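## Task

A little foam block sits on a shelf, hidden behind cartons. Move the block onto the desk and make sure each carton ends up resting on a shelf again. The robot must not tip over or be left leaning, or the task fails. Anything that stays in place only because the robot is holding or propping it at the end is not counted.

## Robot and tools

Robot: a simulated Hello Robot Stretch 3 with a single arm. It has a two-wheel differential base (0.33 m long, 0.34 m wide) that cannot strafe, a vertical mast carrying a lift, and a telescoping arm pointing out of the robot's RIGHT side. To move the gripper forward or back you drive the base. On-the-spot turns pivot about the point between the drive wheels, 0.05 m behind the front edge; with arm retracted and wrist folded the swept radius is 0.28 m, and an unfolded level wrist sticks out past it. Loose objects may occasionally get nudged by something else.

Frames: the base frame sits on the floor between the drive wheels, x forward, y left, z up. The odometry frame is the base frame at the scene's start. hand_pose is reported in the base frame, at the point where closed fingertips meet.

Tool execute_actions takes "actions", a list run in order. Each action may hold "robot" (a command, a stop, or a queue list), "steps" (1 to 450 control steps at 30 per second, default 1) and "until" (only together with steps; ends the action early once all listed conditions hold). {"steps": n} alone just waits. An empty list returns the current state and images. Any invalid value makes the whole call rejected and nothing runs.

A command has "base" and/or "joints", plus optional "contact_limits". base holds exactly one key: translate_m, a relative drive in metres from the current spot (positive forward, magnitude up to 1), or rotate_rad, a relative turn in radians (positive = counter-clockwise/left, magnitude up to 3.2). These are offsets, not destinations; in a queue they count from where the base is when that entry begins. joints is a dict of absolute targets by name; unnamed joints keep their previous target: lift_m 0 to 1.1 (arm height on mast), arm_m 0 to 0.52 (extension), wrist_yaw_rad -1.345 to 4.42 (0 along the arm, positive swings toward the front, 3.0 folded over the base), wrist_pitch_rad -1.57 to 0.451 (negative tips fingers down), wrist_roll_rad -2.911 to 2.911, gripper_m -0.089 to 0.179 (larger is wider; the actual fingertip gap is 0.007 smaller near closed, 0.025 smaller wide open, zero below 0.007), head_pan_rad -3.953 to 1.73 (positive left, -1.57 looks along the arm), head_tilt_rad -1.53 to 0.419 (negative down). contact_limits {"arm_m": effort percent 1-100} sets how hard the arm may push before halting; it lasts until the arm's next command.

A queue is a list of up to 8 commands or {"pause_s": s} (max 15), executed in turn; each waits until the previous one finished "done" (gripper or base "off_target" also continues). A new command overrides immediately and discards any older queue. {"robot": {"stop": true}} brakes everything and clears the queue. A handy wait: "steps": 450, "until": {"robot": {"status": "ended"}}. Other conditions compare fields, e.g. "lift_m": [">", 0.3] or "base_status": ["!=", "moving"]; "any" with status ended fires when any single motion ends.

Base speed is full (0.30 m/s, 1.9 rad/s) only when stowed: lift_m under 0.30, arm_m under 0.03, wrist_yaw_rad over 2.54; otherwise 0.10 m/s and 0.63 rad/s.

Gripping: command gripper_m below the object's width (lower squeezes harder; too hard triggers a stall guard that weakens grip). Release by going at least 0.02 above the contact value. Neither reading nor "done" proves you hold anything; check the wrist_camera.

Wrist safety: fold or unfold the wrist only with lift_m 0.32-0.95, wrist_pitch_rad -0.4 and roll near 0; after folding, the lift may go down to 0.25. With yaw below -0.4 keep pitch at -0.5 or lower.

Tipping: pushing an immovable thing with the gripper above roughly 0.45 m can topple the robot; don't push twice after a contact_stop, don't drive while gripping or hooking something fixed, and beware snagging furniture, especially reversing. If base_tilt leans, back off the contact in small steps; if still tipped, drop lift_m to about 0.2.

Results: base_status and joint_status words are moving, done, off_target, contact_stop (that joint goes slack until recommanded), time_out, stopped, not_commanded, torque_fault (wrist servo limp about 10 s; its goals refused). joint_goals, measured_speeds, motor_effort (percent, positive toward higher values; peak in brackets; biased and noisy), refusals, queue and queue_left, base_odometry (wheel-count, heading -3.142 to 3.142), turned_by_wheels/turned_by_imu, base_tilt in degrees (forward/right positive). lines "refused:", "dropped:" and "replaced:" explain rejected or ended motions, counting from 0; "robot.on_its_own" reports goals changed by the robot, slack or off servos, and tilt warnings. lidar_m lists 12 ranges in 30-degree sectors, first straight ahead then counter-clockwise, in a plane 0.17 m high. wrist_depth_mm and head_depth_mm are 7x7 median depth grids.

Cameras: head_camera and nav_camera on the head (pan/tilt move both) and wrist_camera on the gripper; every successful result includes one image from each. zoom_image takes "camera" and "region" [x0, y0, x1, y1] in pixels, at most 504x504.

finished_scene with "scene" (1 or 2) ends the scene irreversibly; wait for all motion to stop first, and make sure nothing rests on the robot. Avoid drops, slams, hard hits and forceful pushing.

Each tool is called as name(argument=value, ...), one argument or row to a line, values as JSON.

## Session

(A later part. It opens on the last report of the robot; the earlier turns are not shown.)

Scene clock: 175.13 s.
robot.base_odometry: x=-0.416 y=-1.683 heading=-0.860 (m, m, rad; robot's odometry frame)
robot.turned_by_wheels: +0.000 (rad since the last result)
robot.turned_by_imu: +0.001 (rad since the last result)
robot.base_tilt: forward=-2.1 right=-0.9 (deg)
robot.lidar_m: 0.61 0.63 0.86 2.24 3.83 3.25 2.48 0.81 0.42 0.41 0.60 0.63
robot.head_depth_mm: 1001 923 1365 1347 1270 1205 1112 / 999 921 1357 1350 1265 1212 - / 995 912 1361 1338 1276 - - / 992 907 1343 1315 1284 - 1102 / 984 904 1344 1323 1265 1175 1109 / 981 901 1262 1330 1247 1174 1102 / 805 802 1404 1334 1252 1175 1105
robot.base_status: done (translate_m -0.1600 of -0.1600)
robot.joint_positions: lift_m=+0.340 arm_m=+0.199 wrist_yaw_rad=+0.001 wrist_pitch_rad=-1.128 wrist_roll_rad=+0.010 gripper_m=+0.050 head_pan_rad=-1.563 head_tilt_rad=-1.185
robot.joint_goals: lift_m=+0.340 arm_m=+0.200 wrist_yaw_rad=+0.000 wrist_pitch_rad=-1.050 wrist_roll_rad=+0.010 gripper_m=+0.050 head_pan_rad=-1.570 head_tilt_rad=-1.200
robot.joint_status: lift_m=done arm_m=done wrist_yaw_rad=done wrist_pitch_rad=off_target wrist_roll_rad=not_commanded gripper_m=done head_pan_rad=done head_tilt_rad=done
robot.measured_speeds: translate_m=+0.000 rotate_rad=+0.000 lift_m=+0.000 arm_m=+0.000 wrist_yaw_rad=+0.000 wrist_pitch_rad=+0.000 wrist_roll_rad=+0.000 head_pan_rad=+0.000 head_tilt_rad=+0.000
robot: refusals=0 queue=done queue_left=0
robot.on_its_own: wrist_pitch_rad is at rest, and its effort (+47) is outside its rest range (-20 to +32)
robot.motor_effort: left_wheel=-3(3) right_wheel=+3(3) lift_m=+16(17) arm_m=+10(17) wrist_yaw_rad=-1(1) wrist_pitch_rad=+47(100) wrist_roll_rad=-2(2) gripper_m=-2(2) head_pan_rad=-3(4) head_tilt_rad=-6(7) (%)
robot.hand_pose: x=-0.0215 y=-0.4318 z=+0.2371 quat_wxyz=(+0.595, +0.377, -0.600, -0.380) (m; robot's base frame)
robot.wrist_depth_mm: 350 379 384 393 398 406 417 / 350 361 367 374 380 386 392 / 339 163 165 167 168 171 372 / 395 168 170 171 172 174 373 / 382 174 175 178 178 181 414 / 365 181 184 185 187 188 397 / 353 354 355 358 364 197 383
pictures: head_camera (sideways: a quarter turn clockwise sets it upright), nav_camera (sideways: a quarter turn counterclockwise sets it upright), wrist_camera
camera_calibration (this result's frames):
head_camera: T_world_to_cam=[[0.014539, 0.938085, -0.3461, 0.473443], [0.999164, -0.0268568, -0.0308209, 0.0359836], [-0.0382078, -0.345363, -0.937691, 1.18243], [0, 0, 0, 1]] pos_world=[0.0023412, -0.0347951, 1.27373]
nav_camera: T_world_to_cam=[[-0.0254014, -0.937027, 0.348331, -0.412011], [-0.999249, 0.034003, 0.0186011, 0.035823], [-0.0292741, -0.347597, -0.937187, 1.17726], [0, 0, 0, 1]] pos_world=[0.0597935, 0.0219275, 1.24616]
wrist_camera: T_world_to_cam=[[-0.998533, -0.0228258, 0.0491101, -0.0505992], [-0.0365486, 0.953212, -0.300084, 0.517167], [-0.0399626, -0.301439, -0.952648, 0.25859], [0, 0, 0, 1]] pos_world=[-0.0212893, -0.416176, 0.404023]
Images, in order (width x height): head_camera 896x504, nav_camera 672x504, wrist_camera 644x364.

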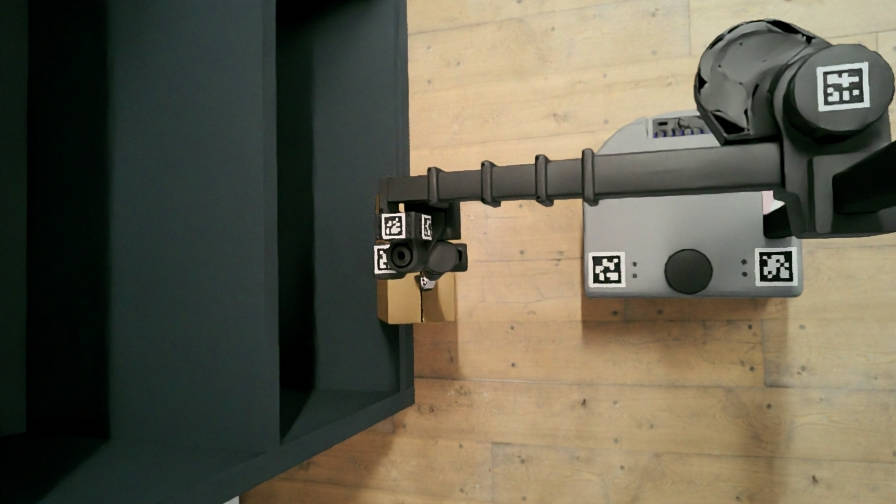

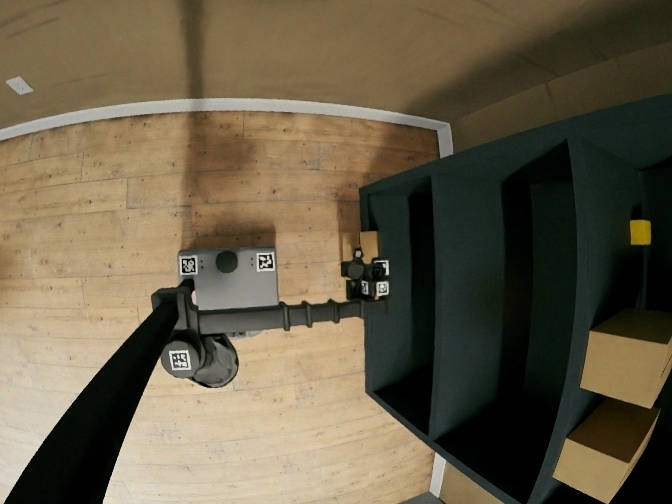

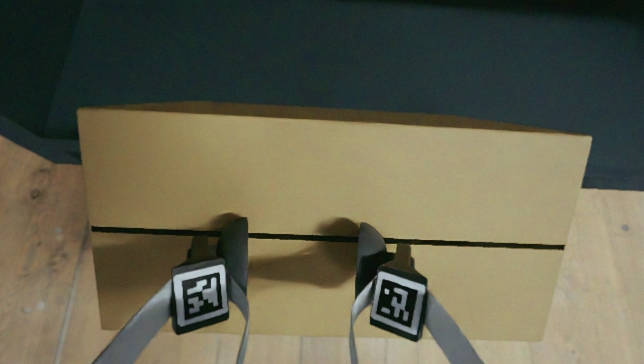

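execute_actions(
  actions=[
    {"robot":{"joints":{"lift_m":0.352,"arm_m":0.26}},"steps":60,"until":{"robot":{"status":"ended"}}},
  ],
)

Scene clock: 178.83 s.
robot.base_odometry: x=-0.416 y=-1.683 heading=-0.860 (m, m, rad; robot's odometry frame)
robot.turned_by_wheels: +0.000 (rad since the last result)
robot.turned_by_imu: -0.005 (rad since the last result)
robot.base_tilt: forward=-2.1 right=-0.9 (deg)
robot.lidar_m: 0.61 0.63 0.85 2.20 3.82 3.26 2.46 0.81 0.50 0.48 0.60 0.63
robot.head_depth_mm: 1000 921 1365 1347 1266 1201 1116 / 1002 916 1357 1342 1271 1212 - / 991 911 1359 1337 - - - / 986 909 1375 1319 1273 - 1103 / 985 901 1327 1319 1259 1178 1105 / 979 903 1287 1318 1250 1175 1105 / 833 816 1404 1332 1247 1174 1106
robot.base_status: done (translate_m -0.1600 of -0.1600)
robot.joint_positions: lift_m=+0.369 arm_m=+0.259 wrist_yaw_rad=+0.005 wrist_pitch_rad=-1.022 wrist_roll_rad=+0.010 gripper_m=+0.050 head_pan_rad=-1.565 head_tilt_rad=-1.186
robot.joint_goals: lift_m=+0.369 arm_m=+0.260 wrist_yaw_rad=+0.000 wrist_pitch_rad=-1.050 wrist_roll_rad=+0.010 gripper_m=+0.050 head_pan_rad=-1.570 head_tilt_rad=-1.200
robot.joint_status: lift_m=contact_stop arm_m=done wrist_yaw_rad=done wrist_pitch_rad=off_target wrist_roll_rad=not_commanded gripper_m=done head_pan_rad=done head_tilt_rad=done
robot.measured_speeds: translate_m=+0.000 rotate_rad=+0.000 lift_m=+0.004 arm_m=+0.000 wrist_yaw_rad=+0.000 wrist_pitch_rad=-0.024 wrist_roll_rad=+0.000 head_pan_rad=+0.000 head_tilt_rad=+0.000
robot: refusals=0 queue=dropped queue_left=0
robot.on_its_own: lift_m is slack since a contact_stop, until your next command for it (your +0.352 is given up)
robot.motor_effort: left_wheel=+3(6) right_wheel=-6(14) lift_m=+20(21) arm_m=+6(16) wrist_yaw_rad=-3(4) wrist_pitch_rad=-16(47) wrist_roll_rad=-2(2) gripper_m=-4(5) head_pan_rad=-3(3) head_tilt_rad=-6(6) (%)
robot.hand_pose: x=-0.0210 y=-0.5174 z=+0.2764 quat_wxyz=(+0.615, +0.346, -0.618, -0.346) (m; robot's base frame)
robot.wrist_depth_mm: 356 466 484 488 503 510 522 / 358 429 443 455 462 469 484 / 361 403 414 420 426 435 444 / 366 193 195 198 202 206 413 / 352 180 184 186 190 192 386 / 394 171 173 175 179 180 425 / 375 163 164 166 166 171 413
pictures: head_camera (sideways: a quarter turn clockwise sets it upright), nav_camera (sideways: a quarter turn counterclockwise sets it upright), wrist_camera
camera_calibration (this result's frames):
head_camera: T_world_to_cam=[[0.0158918, 0.938371, -0.345264, 0.472345], [0.999124, -0.0282722, -0.0308514, 0.0360236], [-0.0387114, -0.344471, -0.937999, 1.18284], [0, 0, 0, 1]] pos_world=[0.00229081, -0.0347645, 1.27369]
nav_camera: T_world_to_cam=[[-0.0267527, -0.9373, 0.347495, -0.410914], [-0.999198, 0.0354293, 0.018638, 0.0357747], [-0.029781, -0.346718, -0.937496, 1.17766], [0, 0, 0, 1]] pos_world=[0.0598248, 0.0218997, 1.24618]
wrist_camera: T_world_to_cam=[[-0.998443, -0.0222166, 0.0511676, -0.0541809], [-0.0408514, 0.915823, -0.399498, 0.618626], [-0.037985, -0.400966, -0.915305, 0.208477], [0, 0, 0, 1]] pos_world=[-0.0209059, -0.484163, 0.440732]
Images, in order (width x height): head_camera 896x504, nav_camera 672x504, wrist_camera 644x364.

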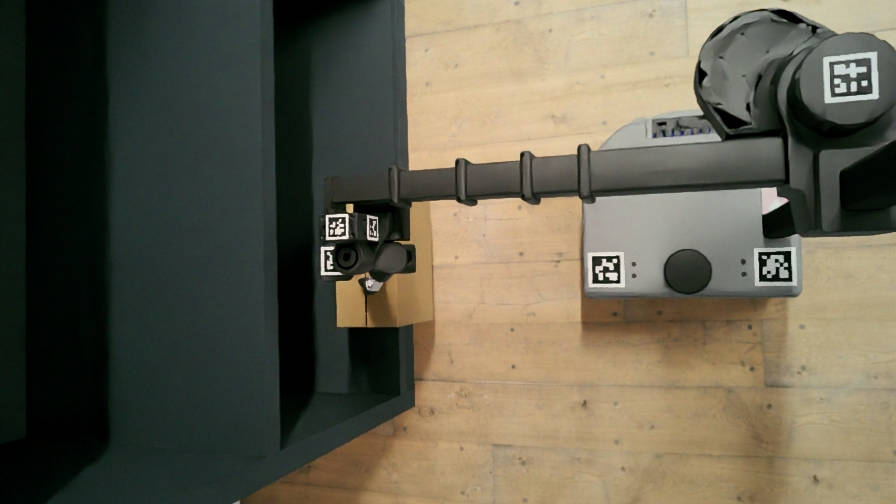

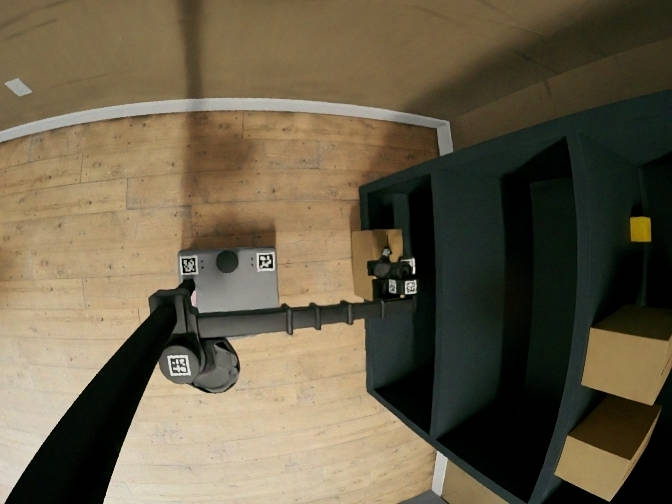

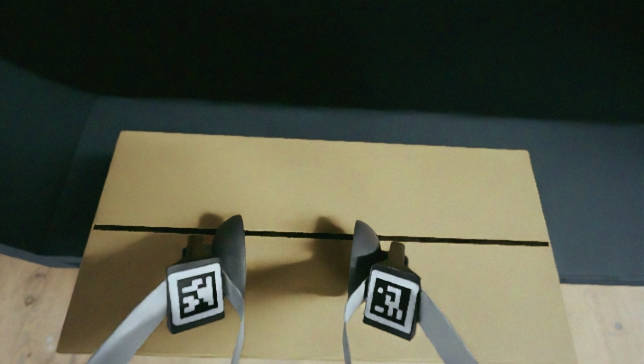

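Upright, about half supported. Keep dragging inward.

execute_actions(
  actions=[
    {"robot":{"joints":{"lift_m":0.362,"arm_m":0.33}},"steps":60,"until":{"robot":{"status":"ended"}}},
  ],
)

Scene clock: 182.33 s.
robot.base_odometry: x=-0.416 y=-1.683 heading=-0.860 (m, m, rad; robot's odometry frame)
robot.turned_by_wheels: +0.000 (rad since the last result)
robot.turned_by_imu: +0.001 (rad since the last result)
robot.base_tilt: forward=-2.1 right=-0.8 (deg)
robot.lidar_m: 0.61 0.63 0.85 2.20 3.83 3.25 2.47 0.81 0.52 0.50 0.60 0.64
robot.head_depth_mm: 1005 920 1348 1347 1270 1208 1113 / 1000 919 1358 1350 1265 1210 - / 991 911 1340 1334 - - - / 989 908 1146 1318 1270 - 1103 / 984 907 1317 1331 1249 1180 1104 / 977 901 1287 1321 1257 1170 1106 / 830 817 1398 1334 1253 1174 1102
robot.base_status: done (translate_m -0.1600 of -0.1600)
robot.joint_positions: lift_m=+0.384 arm_m=+0.330 wrist_yaw_rad=+0.006 wrist_pitch_rad=-1.007 wrist_roll_rad=+0.010 gripper_m=+0.050 head_pan_rad=-1.565 head_tilt_rad=-1.186
robot.joint_goals: lift_m=+0.384 arm_m=+0.330 wrist_yaw_rad=+0.000 wrist_pitch_rad=-1.050 wrist_roll_rad=+0.010 gripper_m=+0.050 head_pan_rad=-1.570 head_tilt_rad=-1.200
robot.joint_status: lift_m=contact_stop arm_m=done wrist_yaw_rad=done wrist_pitch_rad=off_target wrist_roll_rad=not_commanded gripper_m=done head_pan_rad=done head_tilt_rad=done
robot.measured_speeds: translate_m=+0.000 rotate_rad=+0.000 lift_m=+0.004 arm_m=+0.000 wrist_yaw_rad=+0.000 wrist_pitch_rad=-0.024 wrist_roll_rad=+0.000 head_pan_rad=+0.000 head_tilt_rad=+0.000
robot: refusals=0 queue=dropped queue_left=0
robot.on_its_own: lift_m is slack since a contact_stop, until your next command for it (your +0.362 is given up)
robot.motor_effort: left_wheel=+3(3) right_wheel=-7(6) lift_m=+19(20) arm_m=+5(7) wrist_yaw_rad=-4(4) wrist_pitch_rad=-24(36) wrist_roll_rad=-2(2) gripper_m=-4(5) head_pan_rad=-2(3) head_tilt_rad=-6(6) (%)
robot.hand_pose: x=-0.0209 y=-0.5910 z=+0.2936 quat_wxyz=(+0.617, +0.342, -0.621, -0.341) (m; robot's base frame)
robot.wrist_depth_mm: 357 493 505 515 516 524 525 / 359 459 468 479 486 501 509 / 364 431 436 445 453 460 471 / 366 226 223 228 234 430 433 / 363 189 197 198 202 209 406 / 335 169 169 173 180 179 381 / 151 151 152 155 153 160 356
pictures: head_camera (sideways: a quarter turn clockwise sets it upright), nav_camera (sideways: a quarter turn counterclockwise sets it upright), wrist_camera
camera_calibration (this result's frames):
head_camera: T_world_to_cam=[[0.0158933, 0.938371, -0.345264, 0.472345], [0.999124, -0.0282737, -0.0308514, 0.0360236], [-0.038712, -0.344471, -0.937999, 1.18284], [0, 0, 0, 1]] pos_world=[0.00229075, -0.0347645, 1.27369]
nav_camera: T_world_to_cam=[[-0.0267542, -0.9373, 0.347495, -0.410914], [-0.999198, 0.0354309, 0.018638, 0.0357747], [-0.0297815, -0.346718, -0.937496, 1.17766], [0, 0, 0, 1]] pos_world=[0.0598249, 0.0218996, 1.24618]
wrist_camera: T_world_to_cam=[[-0.998428, -0.022333, 0.051407, -0.0567148], [-0.0416157, 0.909769, -0.413024, 0.693229], [-0.0375444, -0.414514, -0.909268, 0.185034], [0, 0, 0, 1]] pos_world=[-0.0208295, -0.555246, 0.457481]
Images, in order (width x height): head_camera 896x504, nav_camera 672x504, wrist_camera 644x364.

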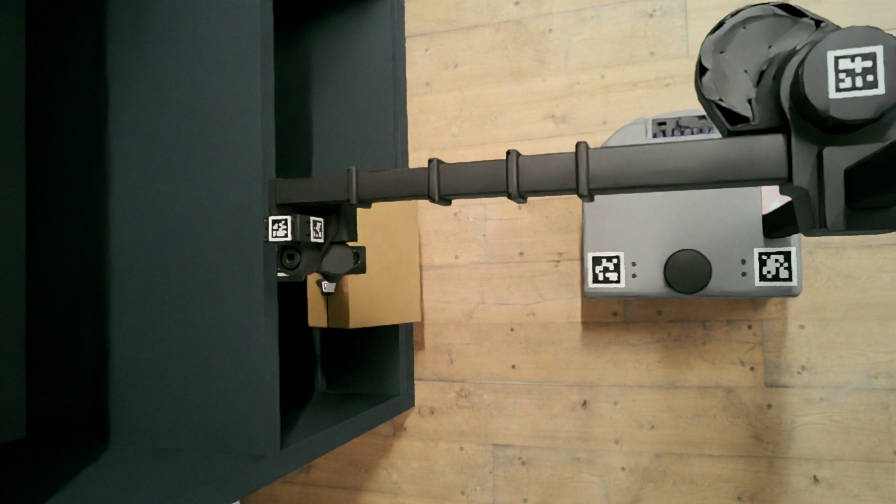

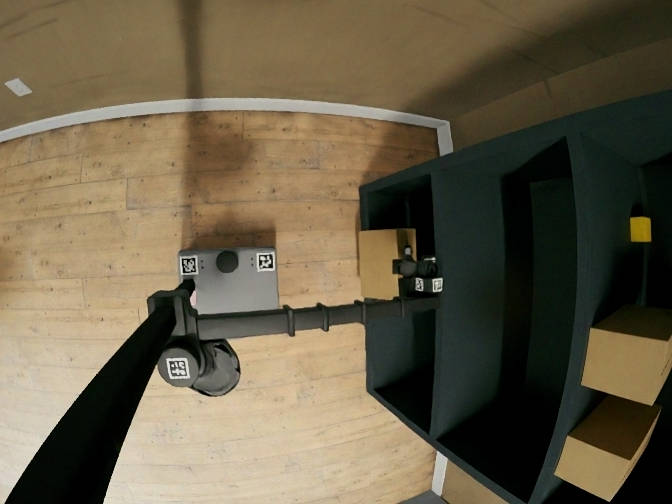

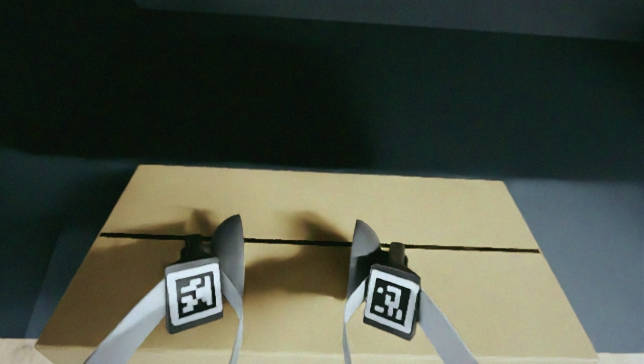

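execute_actions(
  actions=[
    {"robot":{"joints":{"lift_m":0.33,"wrist_pitch_rad":-0.75}},"steps":60,"until":{"robot":{"status":"ended"}}},
  ],
)

Scene clock: 186.40 s.
robot.base_odometry: x=-0.416 y=-1.683 heading=-0.860 (m, m, rad; robot's odometry frame)
robot.turned_by_wheels: +0.000 (rad since the last result)
robot.turned_by_imu: +0.000 (rad since the last result)
robot.base_tilt: forward=-2.1 right=-0.8 (deg)
robot.lidar_m: 0.61 0.63 0.85 2.20 3.83 3.25 2.47 0.81 0.83 0.97 0.60 0.63
robot.head_depth_mm: 1007 919 1367 1346 1267 1207 1115 / 999 916 1364 1351 1271 1216 - / 995 911 1357 1323 1273 - - / 992 911 875 1227 1266 - 1104 / 989 905 1348 1299 1256 1174 1105 / 978 900 1288 1328 1253 1175 1108 / 831 818 1407 1343 1245 1167 1106
robot.base_status: done (translate_m -0.1600 of -0.1600)
robot.joint_positions: lift_m=+0.330 arm_m=+0.330 wrist_yaw_rad=+0.003 wrist_pitch_rad=-0.766 wrist_roll_rad=+0.010 gripper_m=+0.050 head_pan_rad=-1.565 head_tilt_rad=-1.186
robot.joint_goals: lift_m=+0.330 arm_m=+0.330 wrist_yaw_rad=+0.000 wrist_pitch_rad=-0.750 wrist_roll_rad=+0.010 gripper_m=+0.050 head_pan_rad=-1.570 head_tilt_rad=-1.200
robot.joint_status: lift_m=done arm_m=done wrist_yaw_rad=done wrist_pitch_rad=done wrist_roll_rad=not_commanded gripper_m=done head_pan_rad=done head_tilt_rad=done
robot.measured_speeds: translate_m=+0.000 rotate_rad=+0.000 lift_m=+0.000 arm_m=+0.000 wrist_yaw_rad=+0.000 wrist_pitch_rad=+0.000 wrist_roll_rad=+0.000 head_pan_rad=+0.000 head_tilt_rad=+0.000
robot: refusals=0 queue=done queue_left=0
robot.motor_effort: left_wheel=-1(3) right_wheel=+0(7) lift_m=+18(20) arm_m=+5(5) wrist_yaw_rad=-2(4) wrist_pitch_rad=+9(24) wrist_roll_rad=-2(2) gripper_m=+0(4) head_pan_rad=-3(4) head_tilt_rad=-6(6) (%)
robot.hand_pose: x=-0.0211 y=-0.6426 z=+0.2740 quat_wxyz=(+0.653, +0.264, -0.658, -0.265) (m; robot's base frame)
robot.wrist_depth_mm: 361 445 447 443 443 442 441 / 362 495 504 505 500 502 502 / 369 469 479 497 512 519 535 / 370 419 427 438 444 454 464 / 359 378 387 392 399 405 413 / 338 343 349 354 365 366 372 / 308 311 316 321 322 333 337
pictures: head_camera (sideways: a quarter turn clockwise sets it upright), nav_camera (sideways: a quarter turn counterclockwise sets it upright), wrist_camera
camera_calibration (this result's frames):
head_camera: T_world_to_cam=[[0.0158934, 0.938371, -0.345264, 0.472345], [0.999124, -0.0282738, -0.0308514, 0.0360236], [-0.038712, -0.344471, -0.937999, 1.18284], [0, 0, 0, 1]] pos_world=[0.00229075, -0.0347645, 1.27369]
nav_camera: T_world_to_cam=[[-0.0267543, -0.9373, 0.347495, -0.410914], [-0.999198, 0.035431, 0.018638, 0.0357747], [-0.0297815, -0.346718, -0.937496, 1.17766], [0, 0, 0, 1]] pos_world=[0.0598249, 0.0218996, 1.24618]
wrist_camera: T_world_to_cam=[[-0.998534, -0.00616851, 0.0537742, -0.0473701], [-0.0381767, 0.784534, -0.618909, 0.70808], [-0.03837, -0.620055, -0.78362, -0.0207662], [0, 0, 0, 1]] pos_world=[-0.0210653, -0.568682, 0.424512]
Images, in order (width x height): head_camera 896x504, nav_camera 672x504, wrist_camera 644x364.

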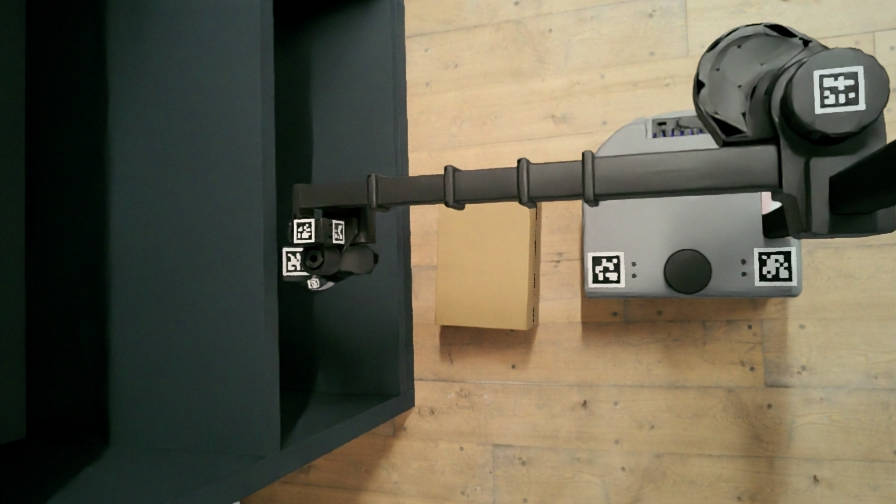

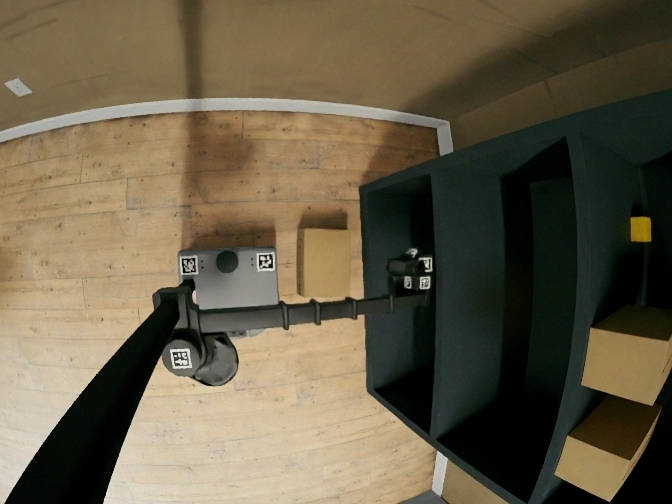

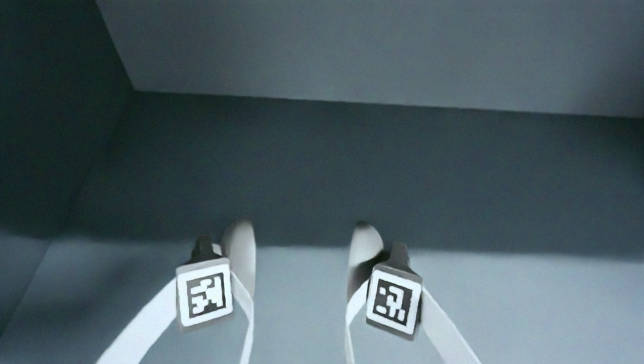

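execute_actions(
  actions=[
    {"robot":[{"joints":{"arm_m":0.0}},{"joints":{"wrist_pitch_rad":-1.3}},{"joints":{"lift_m":0.19}},{"joints":{"arm_m":0.13}}],"steps":400,"until":{"robot":{"status":"ended"}}},
  ],
)

Scene clock: 199.30 s.
robot.base_odometry: x=-0.416 y=-1.683 heading=-0.860 (m, m, rad; robot's odometry frame)
robot.turned_by_wheels: +0.000 (rad since the last result)
robot.turned_by_imu: +0.002 (rad since the last result)
robot.base_tilt: forward=-2.1 right=-0.8 (deg)
robot.lidar_m: 0.61 0.63 0.85 2.21 3.82 3.24 2.47 0.82 0.83 0.97 0.60 0.63
robot.head_depth_mm: 1000 922 1361 1347 1267 1198 1120 / 1000 913 1361 1340 1263 1208 1101 / 995 910 1356 1339 1280 - - / 994 909 1347 1233 1267 - 1097 / 986 906 1349 1262 1259 1178 1109 / 984 902 1289 1328 1249 1185 1104 / 829 814 1405 1329 1240 1180 1102
robot.base_status: done (translate_m -0.1600 of -0.1600)
robot.joint_positions: lift_m=+0.190 arm_m=+0.130 wrist_yaw_rad=+0.001 wrist_pitch_rad=-1.303 wrist_roll_rad=+0.007 gripper_m=+0.050 head_pan_rad=-1.565 head_tilt_rad=-1.186
robot.joint_goals: lift_m=+0.190 arm_m=+0.130 wrist_yaw_rad=+0.000 wrist_pitch_rad=-1.300 wrist_roll_rad=+0.007 gripper_m=+0.050 head_pan_rad=-1.570 head_tilt_rad=-1.200
robot.joint_status: lift_m=done arm_m=done wrist_yaw_rad=done wrist_pitch_rad=done wrist_roll_rad=not_commanded gripper_m=done head_pan_rad=done head_tilt_rad=done
robot.measured_speeds: translate_m=+0.000 rotate_rad=+0.000 lift_m=+0.000 arm_m=+0.000 wrist_yaw_rad=+0.000 wrist_pitch_rad=+0.000 wrist_roll_rad=+0.000 head_pan_rad=+0.000 head_tilt_rad=+0.000
robot: refusals=0 queue=done queue_left=0
robot.motor_effort: left_wheel=+0(1) right_wheel=-1(1) lift_m=+18(21) arm_m=+4(7) wrist_yaw_rad=-1(2) wrist_pitch_rad=+2(13) wrist_roll_rad=+0(2) gripper_m=-1(0) head_pan_rad=-3(2) head_tilt_rad=-6(6) (%)
robot.hand_pose: x=-0.0216 y=-0.3190 z=+0.0754 quat_wxyz=(+0.561, +0.428, -0.563, -0.430) (m; robot's base frame)
robot.wrist_depth_mm: 121 122 124 126 128 130 133 / 119 120 122 124 126 127 130 / 117 118 119 121 123 124 127 / 115 116 117 119 121 122 124 / 225 228 230 234 235 239 243 / 221 224 228 230 234 236 240 / 217 219 222 227 227 233 234
pictures: head_camera (sideways: a quarter turn clockwise sets it upright), nav_camera (sideways: a quarter turn counterclockwise sets it upright), wrist_camera
camera_calibration (this result's frames):
head_camera: T_world_to_cam=[[0.0158927, 0.938371, -0.345263, 0.472345], [0.999124, -0.0282731, -0.0308514, 0.0360236], [-0.0387118, -0.34447, -0.937999, 1.18284], [0, 0, 0, 1]] pos_world=[0.00229077, -0.0347645, 1.27369]
nav_camera: T_world_to_cam=[[-0.0267536, -0.9373, 0.347495, -0.410914], [-0.999198, 0.0354303, 0.018638, 0.0357746], [-0.0297813, -0.346718, -0.937497, 1.17766], [0, 0, 0, 1]] pos_world=[0.0598248, 0.0218996, 1.24618]
wrist_camera: T_world_to_cam=[[-0.998394, -0.0339694, 0.0453306, -0.0433885], [-0.0396, 0.990758, -0.129734, 0.360175], [-0.0405047, -0.131321, -0.990512, 0.195741], [0, 0, 0, 1]] pos_world=[-0.0211275, -0.332615, 0.242578]
Images, in order (width x height): head_camera 896x504, nav_camera 672x504, wrist_camera 644x364.

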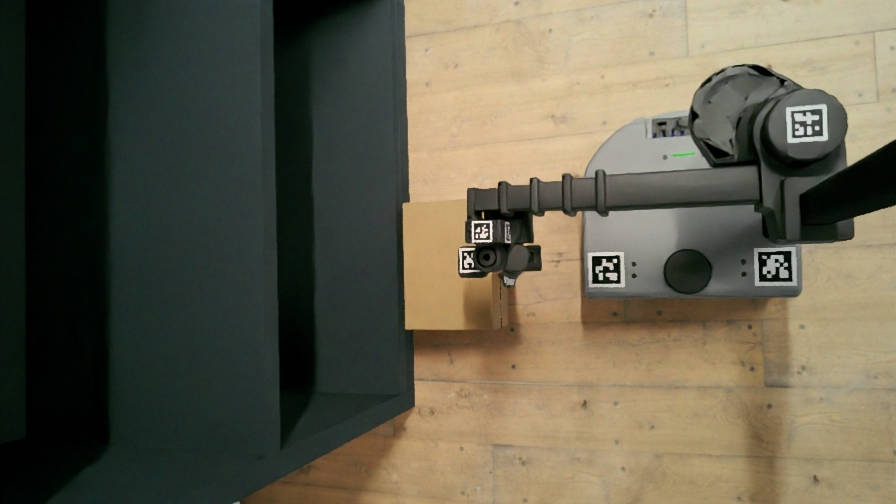

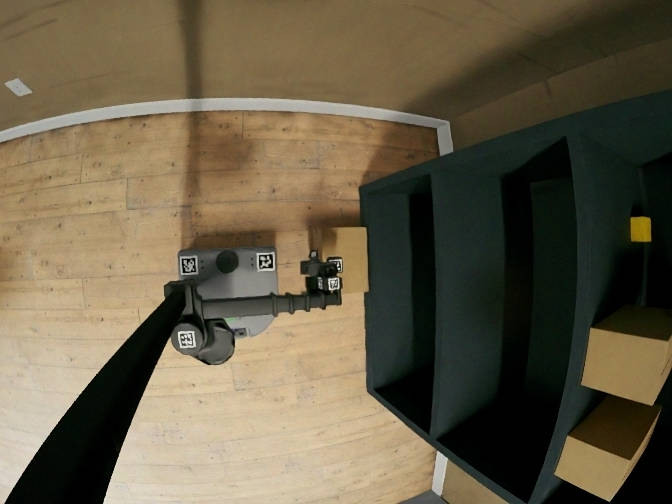

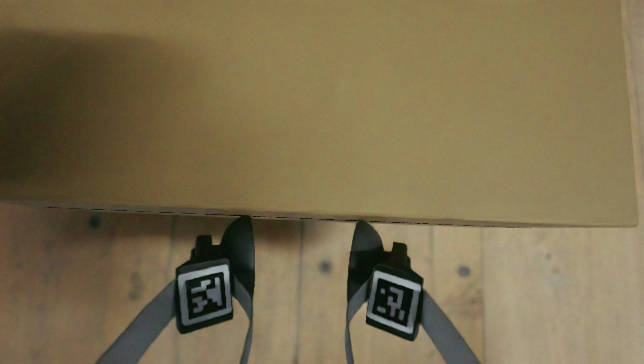

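Use flatter pitch.

execute_actions(
  actions=[
    {"robot":[{"joints":{"arm_m":0.0}},{"joints":{"wrist_pitch_rad":-0.8}},{"joints":{"lift_m":0.13}},{"joints":{"arm_m":0.07}},{"joints":{"lift_m":0.22,"arm_m":0.085}}],"steps":400,"until":{"robot":{"status":"ended"}}},
  ],
)

Scene clock: 206.73 s.
robot.base_odometry: x=-0.416 y=-1.683 heading=-0.860 (m, m, rad; robot's odometry frame)
robot.turned_by_wheels: +0.000 (rad since the last result)
robot.turned_by_imu: +0.001 (rad since the last result)
robot.base_tilt: forward=-2.1 right=-0.9 (deg)
robot.lidar_m: 0.61 0.63 0.85 2.20 3.83 3.25 2.47 0.81 0.84 0.96 0.60 0.64
robot.head_depth_mm: 1006 921 1360 1352 1272 1193 1122 / 1001 917 1360 1348 1269 1213 1112 / 994 915 1350 1326 1290 - - / 990 910 1352 1230 - - 1098 / 985 904 1343 1261 1261 1174 1105 / 976 901 1290 1325 1255 1173 1113 / 831 820 1400 1337 1253 1170 1101
robot.base_status: done (translate_m -0.1600 of -0.1600)
robot.joint_positions: lift_m=+0.140 arm_m=+0.000 wrist_yaw_rad=-0.005 wrist_pitch_rad=-0.810 wrist_roll_rad=-0.004 gripper_m=+0.050 head_pan_rad=-1.565 head_tilt_rad=-1.186
robot.joint_goals: lift_m=+0.139 arm_m=+0.000 wrist_yaw_rad=+0.000 wrist_pitch_rad=-0.800 wrist_roll_rad=-0.004 gripper_m=+0.050 head_pan_rad=-1.570 head_tilt_rad=-1.200
robot.joint_status: lift_m=contact_stop arm_m=done wrist_yaw_rad=done wrist_pitch_rad=done wrist_roll_rad=not_commanded gripper_m=done head_pan_rad=done head_tilt_rad=done
robot.measured_speeds: translate_m=+0.000 rotate_rad=+0.000 lift_m=+0.028 arm_m=-0.001 wrist_yaw_rad=+0.010 wrist_pitch_rad=+0.048 wrist_roll_rad=+0.096 head_pan_rad=+0.000 head_tilt_rad=+0.000
robot: refusals=0 queue=dropped queue_left=0
robot.on_its_own: lift_m is slack since a contact_stop, until your next command for it (your +0.130 is given up)
robot.motor_effort: left_wheel=-1(1) right_wheel=+0(0) lift_m=-8(37) arm_m=+2(10) wrist_yaw_rad=+4(6) wrist_pitch_rad=+5(12) wrist_roll_rad=+4(8) gripper_m=+0(0) head_pan_rad=-3(2) head_tilt_rad=-6(7) (%)
robot.hand_pose: x=-0.0223 y=-0.3040 z=+0.0764 quat_wxyz=(+0.651, +0.278, -0.649, -0.280) (m; robot's base frame)
robot.wrist_depth_mm: 319 186 191 197 205 226 331 / 159 161 166 171 176 181 369 / 147 147 149 151 154 157 338 / 188 172 171 170 169 168 298 / 239 218 207 215 212 253 271 / 218 224 228 230 239 239 244 / 202 204 207 211 211 220 223
pictures: head_camera (sideways: a quarter turn clockwise sets it upright), nav_camera (sideways: a quarter turn counterclockwise sets it upright), wrist_camera
ARM HIT: the arm struck its own base hard.
dropped: robot: command 2 of its queue: lift_m: contact_stop
camera_calibration (this result's frames):
head_camera: T_world_to_cam=[[0.0158922, 0.938412, -0.345152, 0.4722], [0.999124, -0.0282691, -0.0308555, 0.0360289], [-0.0387123, -0.344359, -0.93804, 1.18289], [0, 0, 0, 1]] pos_world=[0.00229077, -0.0347612, 1.27369]
nav_camera: T_world_to_cam=[[-0.026753, -0.937341, 0.347384, -0.410769], [-0.999198, 0.0354277, 0.018643, 0.0357683], [-0.0297818, -0.346607, -0.937538, 1.17772], [0, 0, 0, 1]] pos_world=[0.0598248, 0.0219063, 1.24618]
wrist_camera: T_world_to_cam=[[-0.997974, -0.0106744, 0.0627189, -0.0379158], [-0.0453267, 0.811068, -0.583193, 0.325338], [-0.044644, -0.584854, -0.809909, 0.0468615], [0, 0, 0, 1]] pos_world=[-0.0210004, -0.236869, 0.230066]
Images, in order (width x height): head_camera 896x504, nav_camera 672x504, wrist_camera 644x364.

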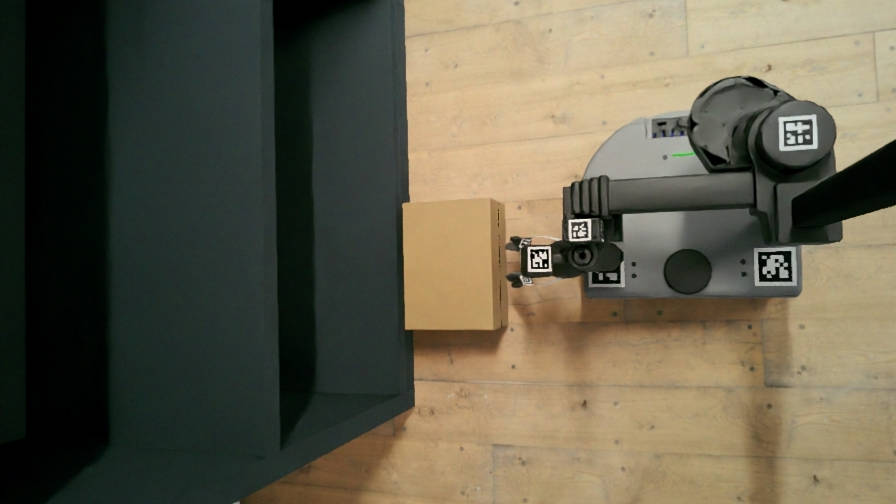

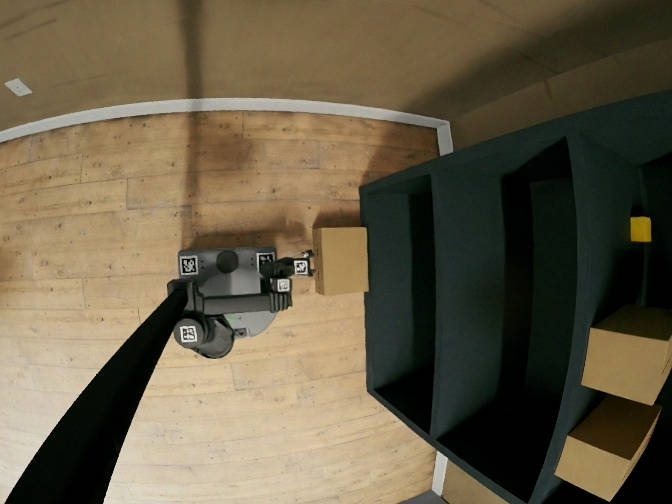

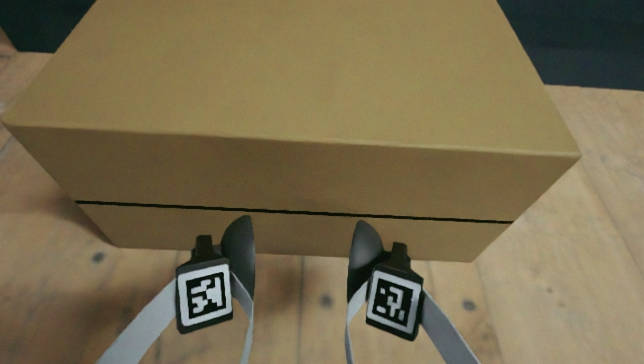

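execute_actions(
  actions=[
    {"robot":[{"joints":{"lift_m":0.15}},{"joints":{"arm_m":0.07}},{"joints":{"lift_m":0.235,"arm_m":0.085}}],"steps":400,"until":{"robot":{"status":"ended"}}},
  ],
)

Scene clock: 212.57 s.
robot.base_odometry: x=-0.416 y=-1.683 heading=-0.860 (m, m, rad; robot's odometry frame)
robot.turned_by_wheels: +0.000 (rad since the last result)
robot.turned_by_imu: +0.001 (rad since the last result)
robot.base_tilt: forward=-2.2 right=-0.9 (deg)
robot.lidar_m: 0.61 0.63 0.85 2.20 3.82 3.23 2.46 0.82 0.41 0.40 0.60 0.63
robot.head_depth_mm: 1006 920 1359 1346 1274 1194 1118 / 1000 919 1354 1347 1274 1212 1100 / 998 910 1355 1327 1271 - - / 988 909 1349 1199 1257 - 1094 / 986 907 1340 1236 1258 1176 1112 / 982 900 1289 1324 1257 1172 1107 / 830 819 1402 1330 1246 1172 1108
robot.base_status: done (translate_m -0.1600 of -0.1600)
robot.joint_positions: lift_m=+0.235 arm_m=+0.084 wrist_yaw_rad=-0.001 wrist_pitch_rad=-0.892 wrist_roll_rad=+0.003 gripper_m=+0.050 head_pan_rad=-1.565 head_tilt_rad=-1.186
robot.joint_goals: lift_m=+0.235 arm_m=+0.085 wrist_yaw_rad=+0.000 wrist_pitch_rad=-0.800 wrist_roll_rad=+0.003 gripper_m=+0.050 head_pan_rad=-1.570 head_tilt_rad=-1.200
robot.joint_status: lift_m=done arm_m=done wrist_yaw_rad=done wrist_pitch_rad=done wrist_roll_rad=not_commanded gripper_m=done head_pan_rad=done head_tilt_rad=done
robot.measured_speeds: translate_m=+0.000 rotate_rad=+0.000 lift_m=+0.000 arm_m=+0.000 wrist_yaw_rad=+0.000 wrist_pitch_rad=+0.000 wrist_roll_rad=+0.000 head_pan_rad=+0.000 head_tilt_rad=+0.000
robot: refusals=0 queue=done queue_left=0
robot.on_its_own: wrist_pitch_rad is at rest, and its effort (+56) is outside its rest range (-20 to +32)
robot.motor_effort: left_wheel=-2(2) right_wheel=+1(1) lift_m=+23(27) arm_m=+10(13) wrist_yaw_rad=+1(2) wrist_pitch_rad=+56(94) wrist_roll_rad=+1(1) gripper_m=-1(1) head_pan_rad=-3(2) head_tilt_rad=-7(7) (%)
robot.hand_pose: x=-0.0218 y=-0.3710 z=+0.1590 quat_wxyz=(+0.637, +0.304, -0.639, -0.306) (m; robot's base frame)
robot.wrist_depth_mm: 340 359 370 376 389 400 411 / 318 201 211 224 239 353 363 / 147 150 151 153 160 167 353 / 159 159 159 161 161 162 383 / 178 174 173 177 177 179 354 / 290 194 196 197 196 210 325 / 274 278 283 287 287 296 301
pictures: head_camera (sideways: a quarter turn clockwise sets it upright), nav_camera (sideways: a quarter turn counterclockwise sets it upright), wrist_camera
camera_calibration (this result's frames):
head_camera: T_world_to_cam=[[0.0158919, 0.938413, -0.345151, 0.472198], [0.999124, -0.0282688, -0.0308555, 0.0360289], [-0.0387122, -0.344358, -0.93804, 1.18289], [0, 0, 0, 1]] pos_world=[0.00229077, -0.0347612, 1.27369]
nav_camera: T_world_to_cam=[[-0.0267528, -0.937342, 0.347383, -0.410767], [-0.999198, 0.0354274, 0.018643, 0.0357682], [-0.0297817, -0.346605, -0.937538, 1.17772], [0, 0, 0, 1]] pos_world=[0.0598248, 0.0219064, 1.24618]
wrist_camera: T_world_to_cam=[[-0.998287, -0.0135515, 0.056912, -0.0434364], [-0.040964, 0.856443, -0.514614, 0.433862], [-0.0417681, -0.516064, -0.855531, 0.107479], [0, 0, 0, 1]] pos_world=[-0.0211001, -0.3167, 0.317695]
Images, in order (width x height): head_camera 896x504, nav_camera 672x504, wrist_camera 644x364.

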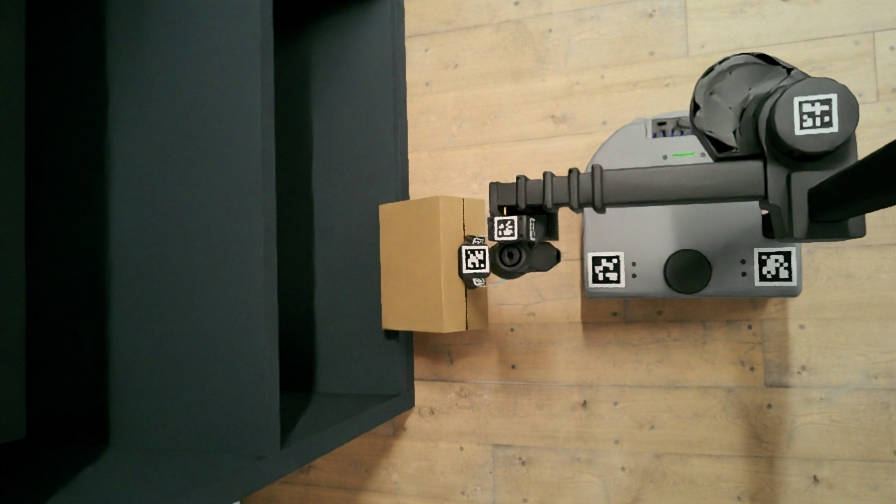

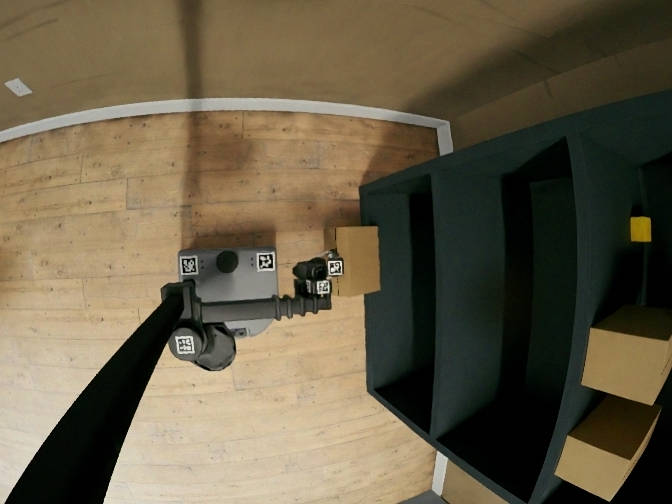

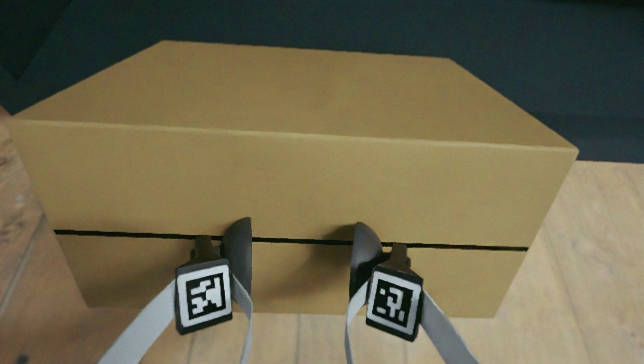

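execute_actions(
  actions=[
    {"robot":{"joints":{"lift_m":0.265,"arm_m":0.11}},"steps":60,"until":{"robot":{"status":"ended"}}},
    {"robot":{"joints":{"lift_m":0.295,"arm_m":0.14}},"steps":60,"until":{"robot":{"status":"ended"}}},
    {"robot":{"joints":{"lift_m":0.315,"arm_m":0.21}},"steps":60,"until":{"robot":{"status":"ended"}}},
    {"robot":{"joints":{"lift_m":0.325,"arm_m":0.37}},"steps":90,"until":{"robot":{"status":"ended"}}},
  ],
)

Scene clock: 224.07 s.
robot.base_odometry: x=-0.416 y=-1.683 heading=-0.860 (m, m, rad; robot's odometry frame)
robot.turned_by_wheels: +0.000 (rad since the last result)
robot.turned_by_imu: -0.002 (rad since the last result)
robot.base_tilt: forward=-2.1 right=-0.8 (deg)
robot.lidar_m: 0.61 0.63 0.85 2.16 3.82 3.23 2.47 0.81 0.83 0.52 0.60 0.64
robot.head_depth_mm: 1003 921 1369 1344 1270 1198 1116 / 998 916 1363 1339 1271 1209 - / 994 911 1358 1341 1276 - - / 990 905 1172 1337 1277 - 1097 / 985 907 1171 1321 1256 1174 1108 / 982 902 1312 1322 1254 1171 1104 / 844 829 1390 1335 1241 1171 1106
robot.base_status: done (translate_m -0.1600 of -0.1600)
robot.joint_positions: lift_m=+0.340 arm_m=+0.370 wrist_yaw_rad=+0.008 wrist_pitch_rad=-0.780 wrist_roll_rad=+0.006 gripper_m=+0.050 head_pan_rad=-1.565 head_tilt_rad=-1.186
robot.joint_goals: lift_m=+0.340 arm_m=+0.370 wrist_yaw_rad=+0.000 wrist_pitch_rad=-0.800 wrist_roll_rad=+0.006 gripper_m=+0.050 head_pan_rad=-1.570 head_tilt_rad=-1.200
robot.joint_status: lift_m=contact_stop arm_m=done wrist_yaw_rad=done wrist_pitch_rad=done wrist_roll_rad=not_commanded gripper_m=done head_pan_rad=done head_tilt_rad=done
robot.measured_speeds: translate_m=+0.000 rotate_rad=+0.000 lift_m=+0.000 arm_m=+0.000 wrist_yaw_rad=+0.000 wrist_pitch_rad=+0.000 wrist_roll_rad=+0.000 head_pan_rad=+0.000 head_tilt_rad=+0.000
robot: refusals=0 queue=dropped queue_left=0
robot.on_its_own: lift_m is slack since a contact_stop, until your next command for it (your +0.325 is given up)
robot.motor_effort: left_wheel=+3(4) right_wheel=-6(8) lift_m=+22(24) arm_m=+4(22) wrist_yaw_rad=-6(8) wrist_pitch_rad=-12(100) wrist_roll_rad=+0(1) gripper_m=-1(4) head_pan_rad=-3(3) head_tilt_rad=-6(6) (%)
robot.hand_pose: x=-0.0202 y=-0.6799 z=+0.2812 quat_wxyz=(+0.653, +0.271, -0.654, -0.267) (m; robot's base frame)
robot.wrist_depth_mm: 364 410 405 404 406 404 402 / 365 465 466 465 461 462 459 / 369 470 487 502 503 511 513 / 375 426 432 443 456 464 474 / 365 384 396 395 408 417 423 / 167 171 172 181 199 364 381 / 132 133 134 136 137 140 347
pictures: head_camera (sideways: a quarter turn clockwise sets it upright), nav_camera (sideways: a quarter turn counterclockwise sets it upright), wrist_camera
replaced: robot.lift_m: its motion had ended contact_stop
replaced: robot.lift_m: its motion had ended contact_stop
camera_calibration (this result's frames):
head_camera: T_world_to_cam=[[0.0158922, 0.938413, -0.345151, 0.472198], [0.999124, -0.028269, -0.0308555, 0.0360289], [-0.0387123, -0.344358, -0.93804, 1.18289], [0, 0, 0, 1]] pos_world=[0.00229077, -0.0347612, 1.27369]
nav_camera: T_world_to_cam=[[-0.026753, -0.937342, 0.347383, -0.410768], [-0.999198, 0.0354277, 0.018643, 0.0357682], [-0.0297818, -0.346606, -0.937538, 1.17772], [0, 0, 0, 1]] pos_world=[0.0598248, 0.0219063, 1.24618]
wrist_camera: T_world_to_cam=[[-0.99828, -0.0152452, 0.056612, -0.0540543], [-0.0465732, 0.792739, -0.607779, 0.744106], [-0.0356128, -0.60937, -0.792086, -0.0285267], [0, 0, 0, 1]] pos_world=[-0.0203218, -0.608089, 0.432717]
Images, in order (width x height): head_camera 896x504, nav_camera 672x504, wrist_camera 644x364.

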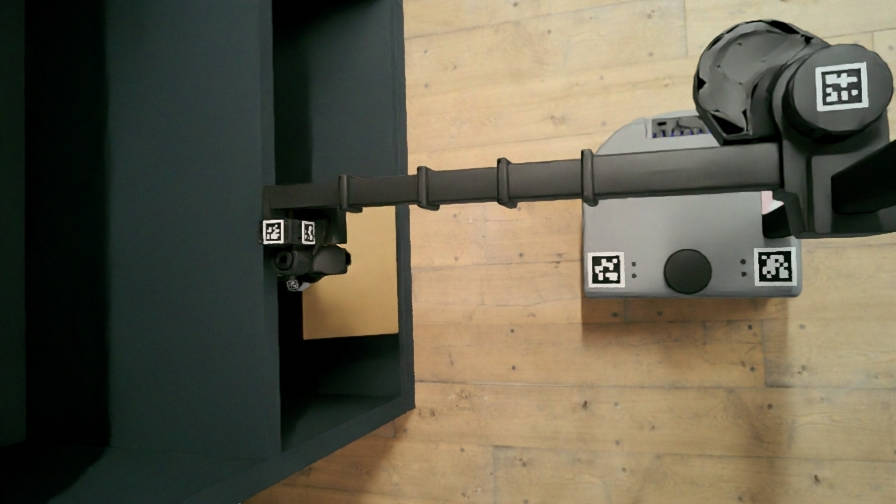

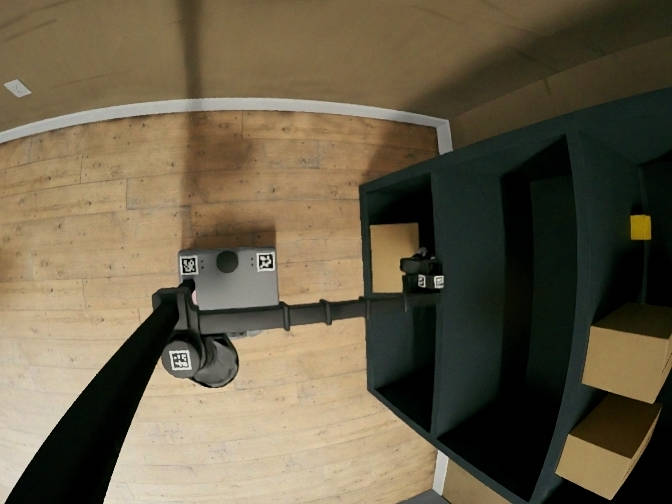

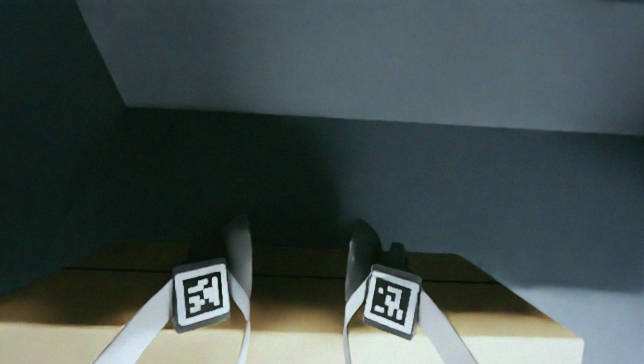

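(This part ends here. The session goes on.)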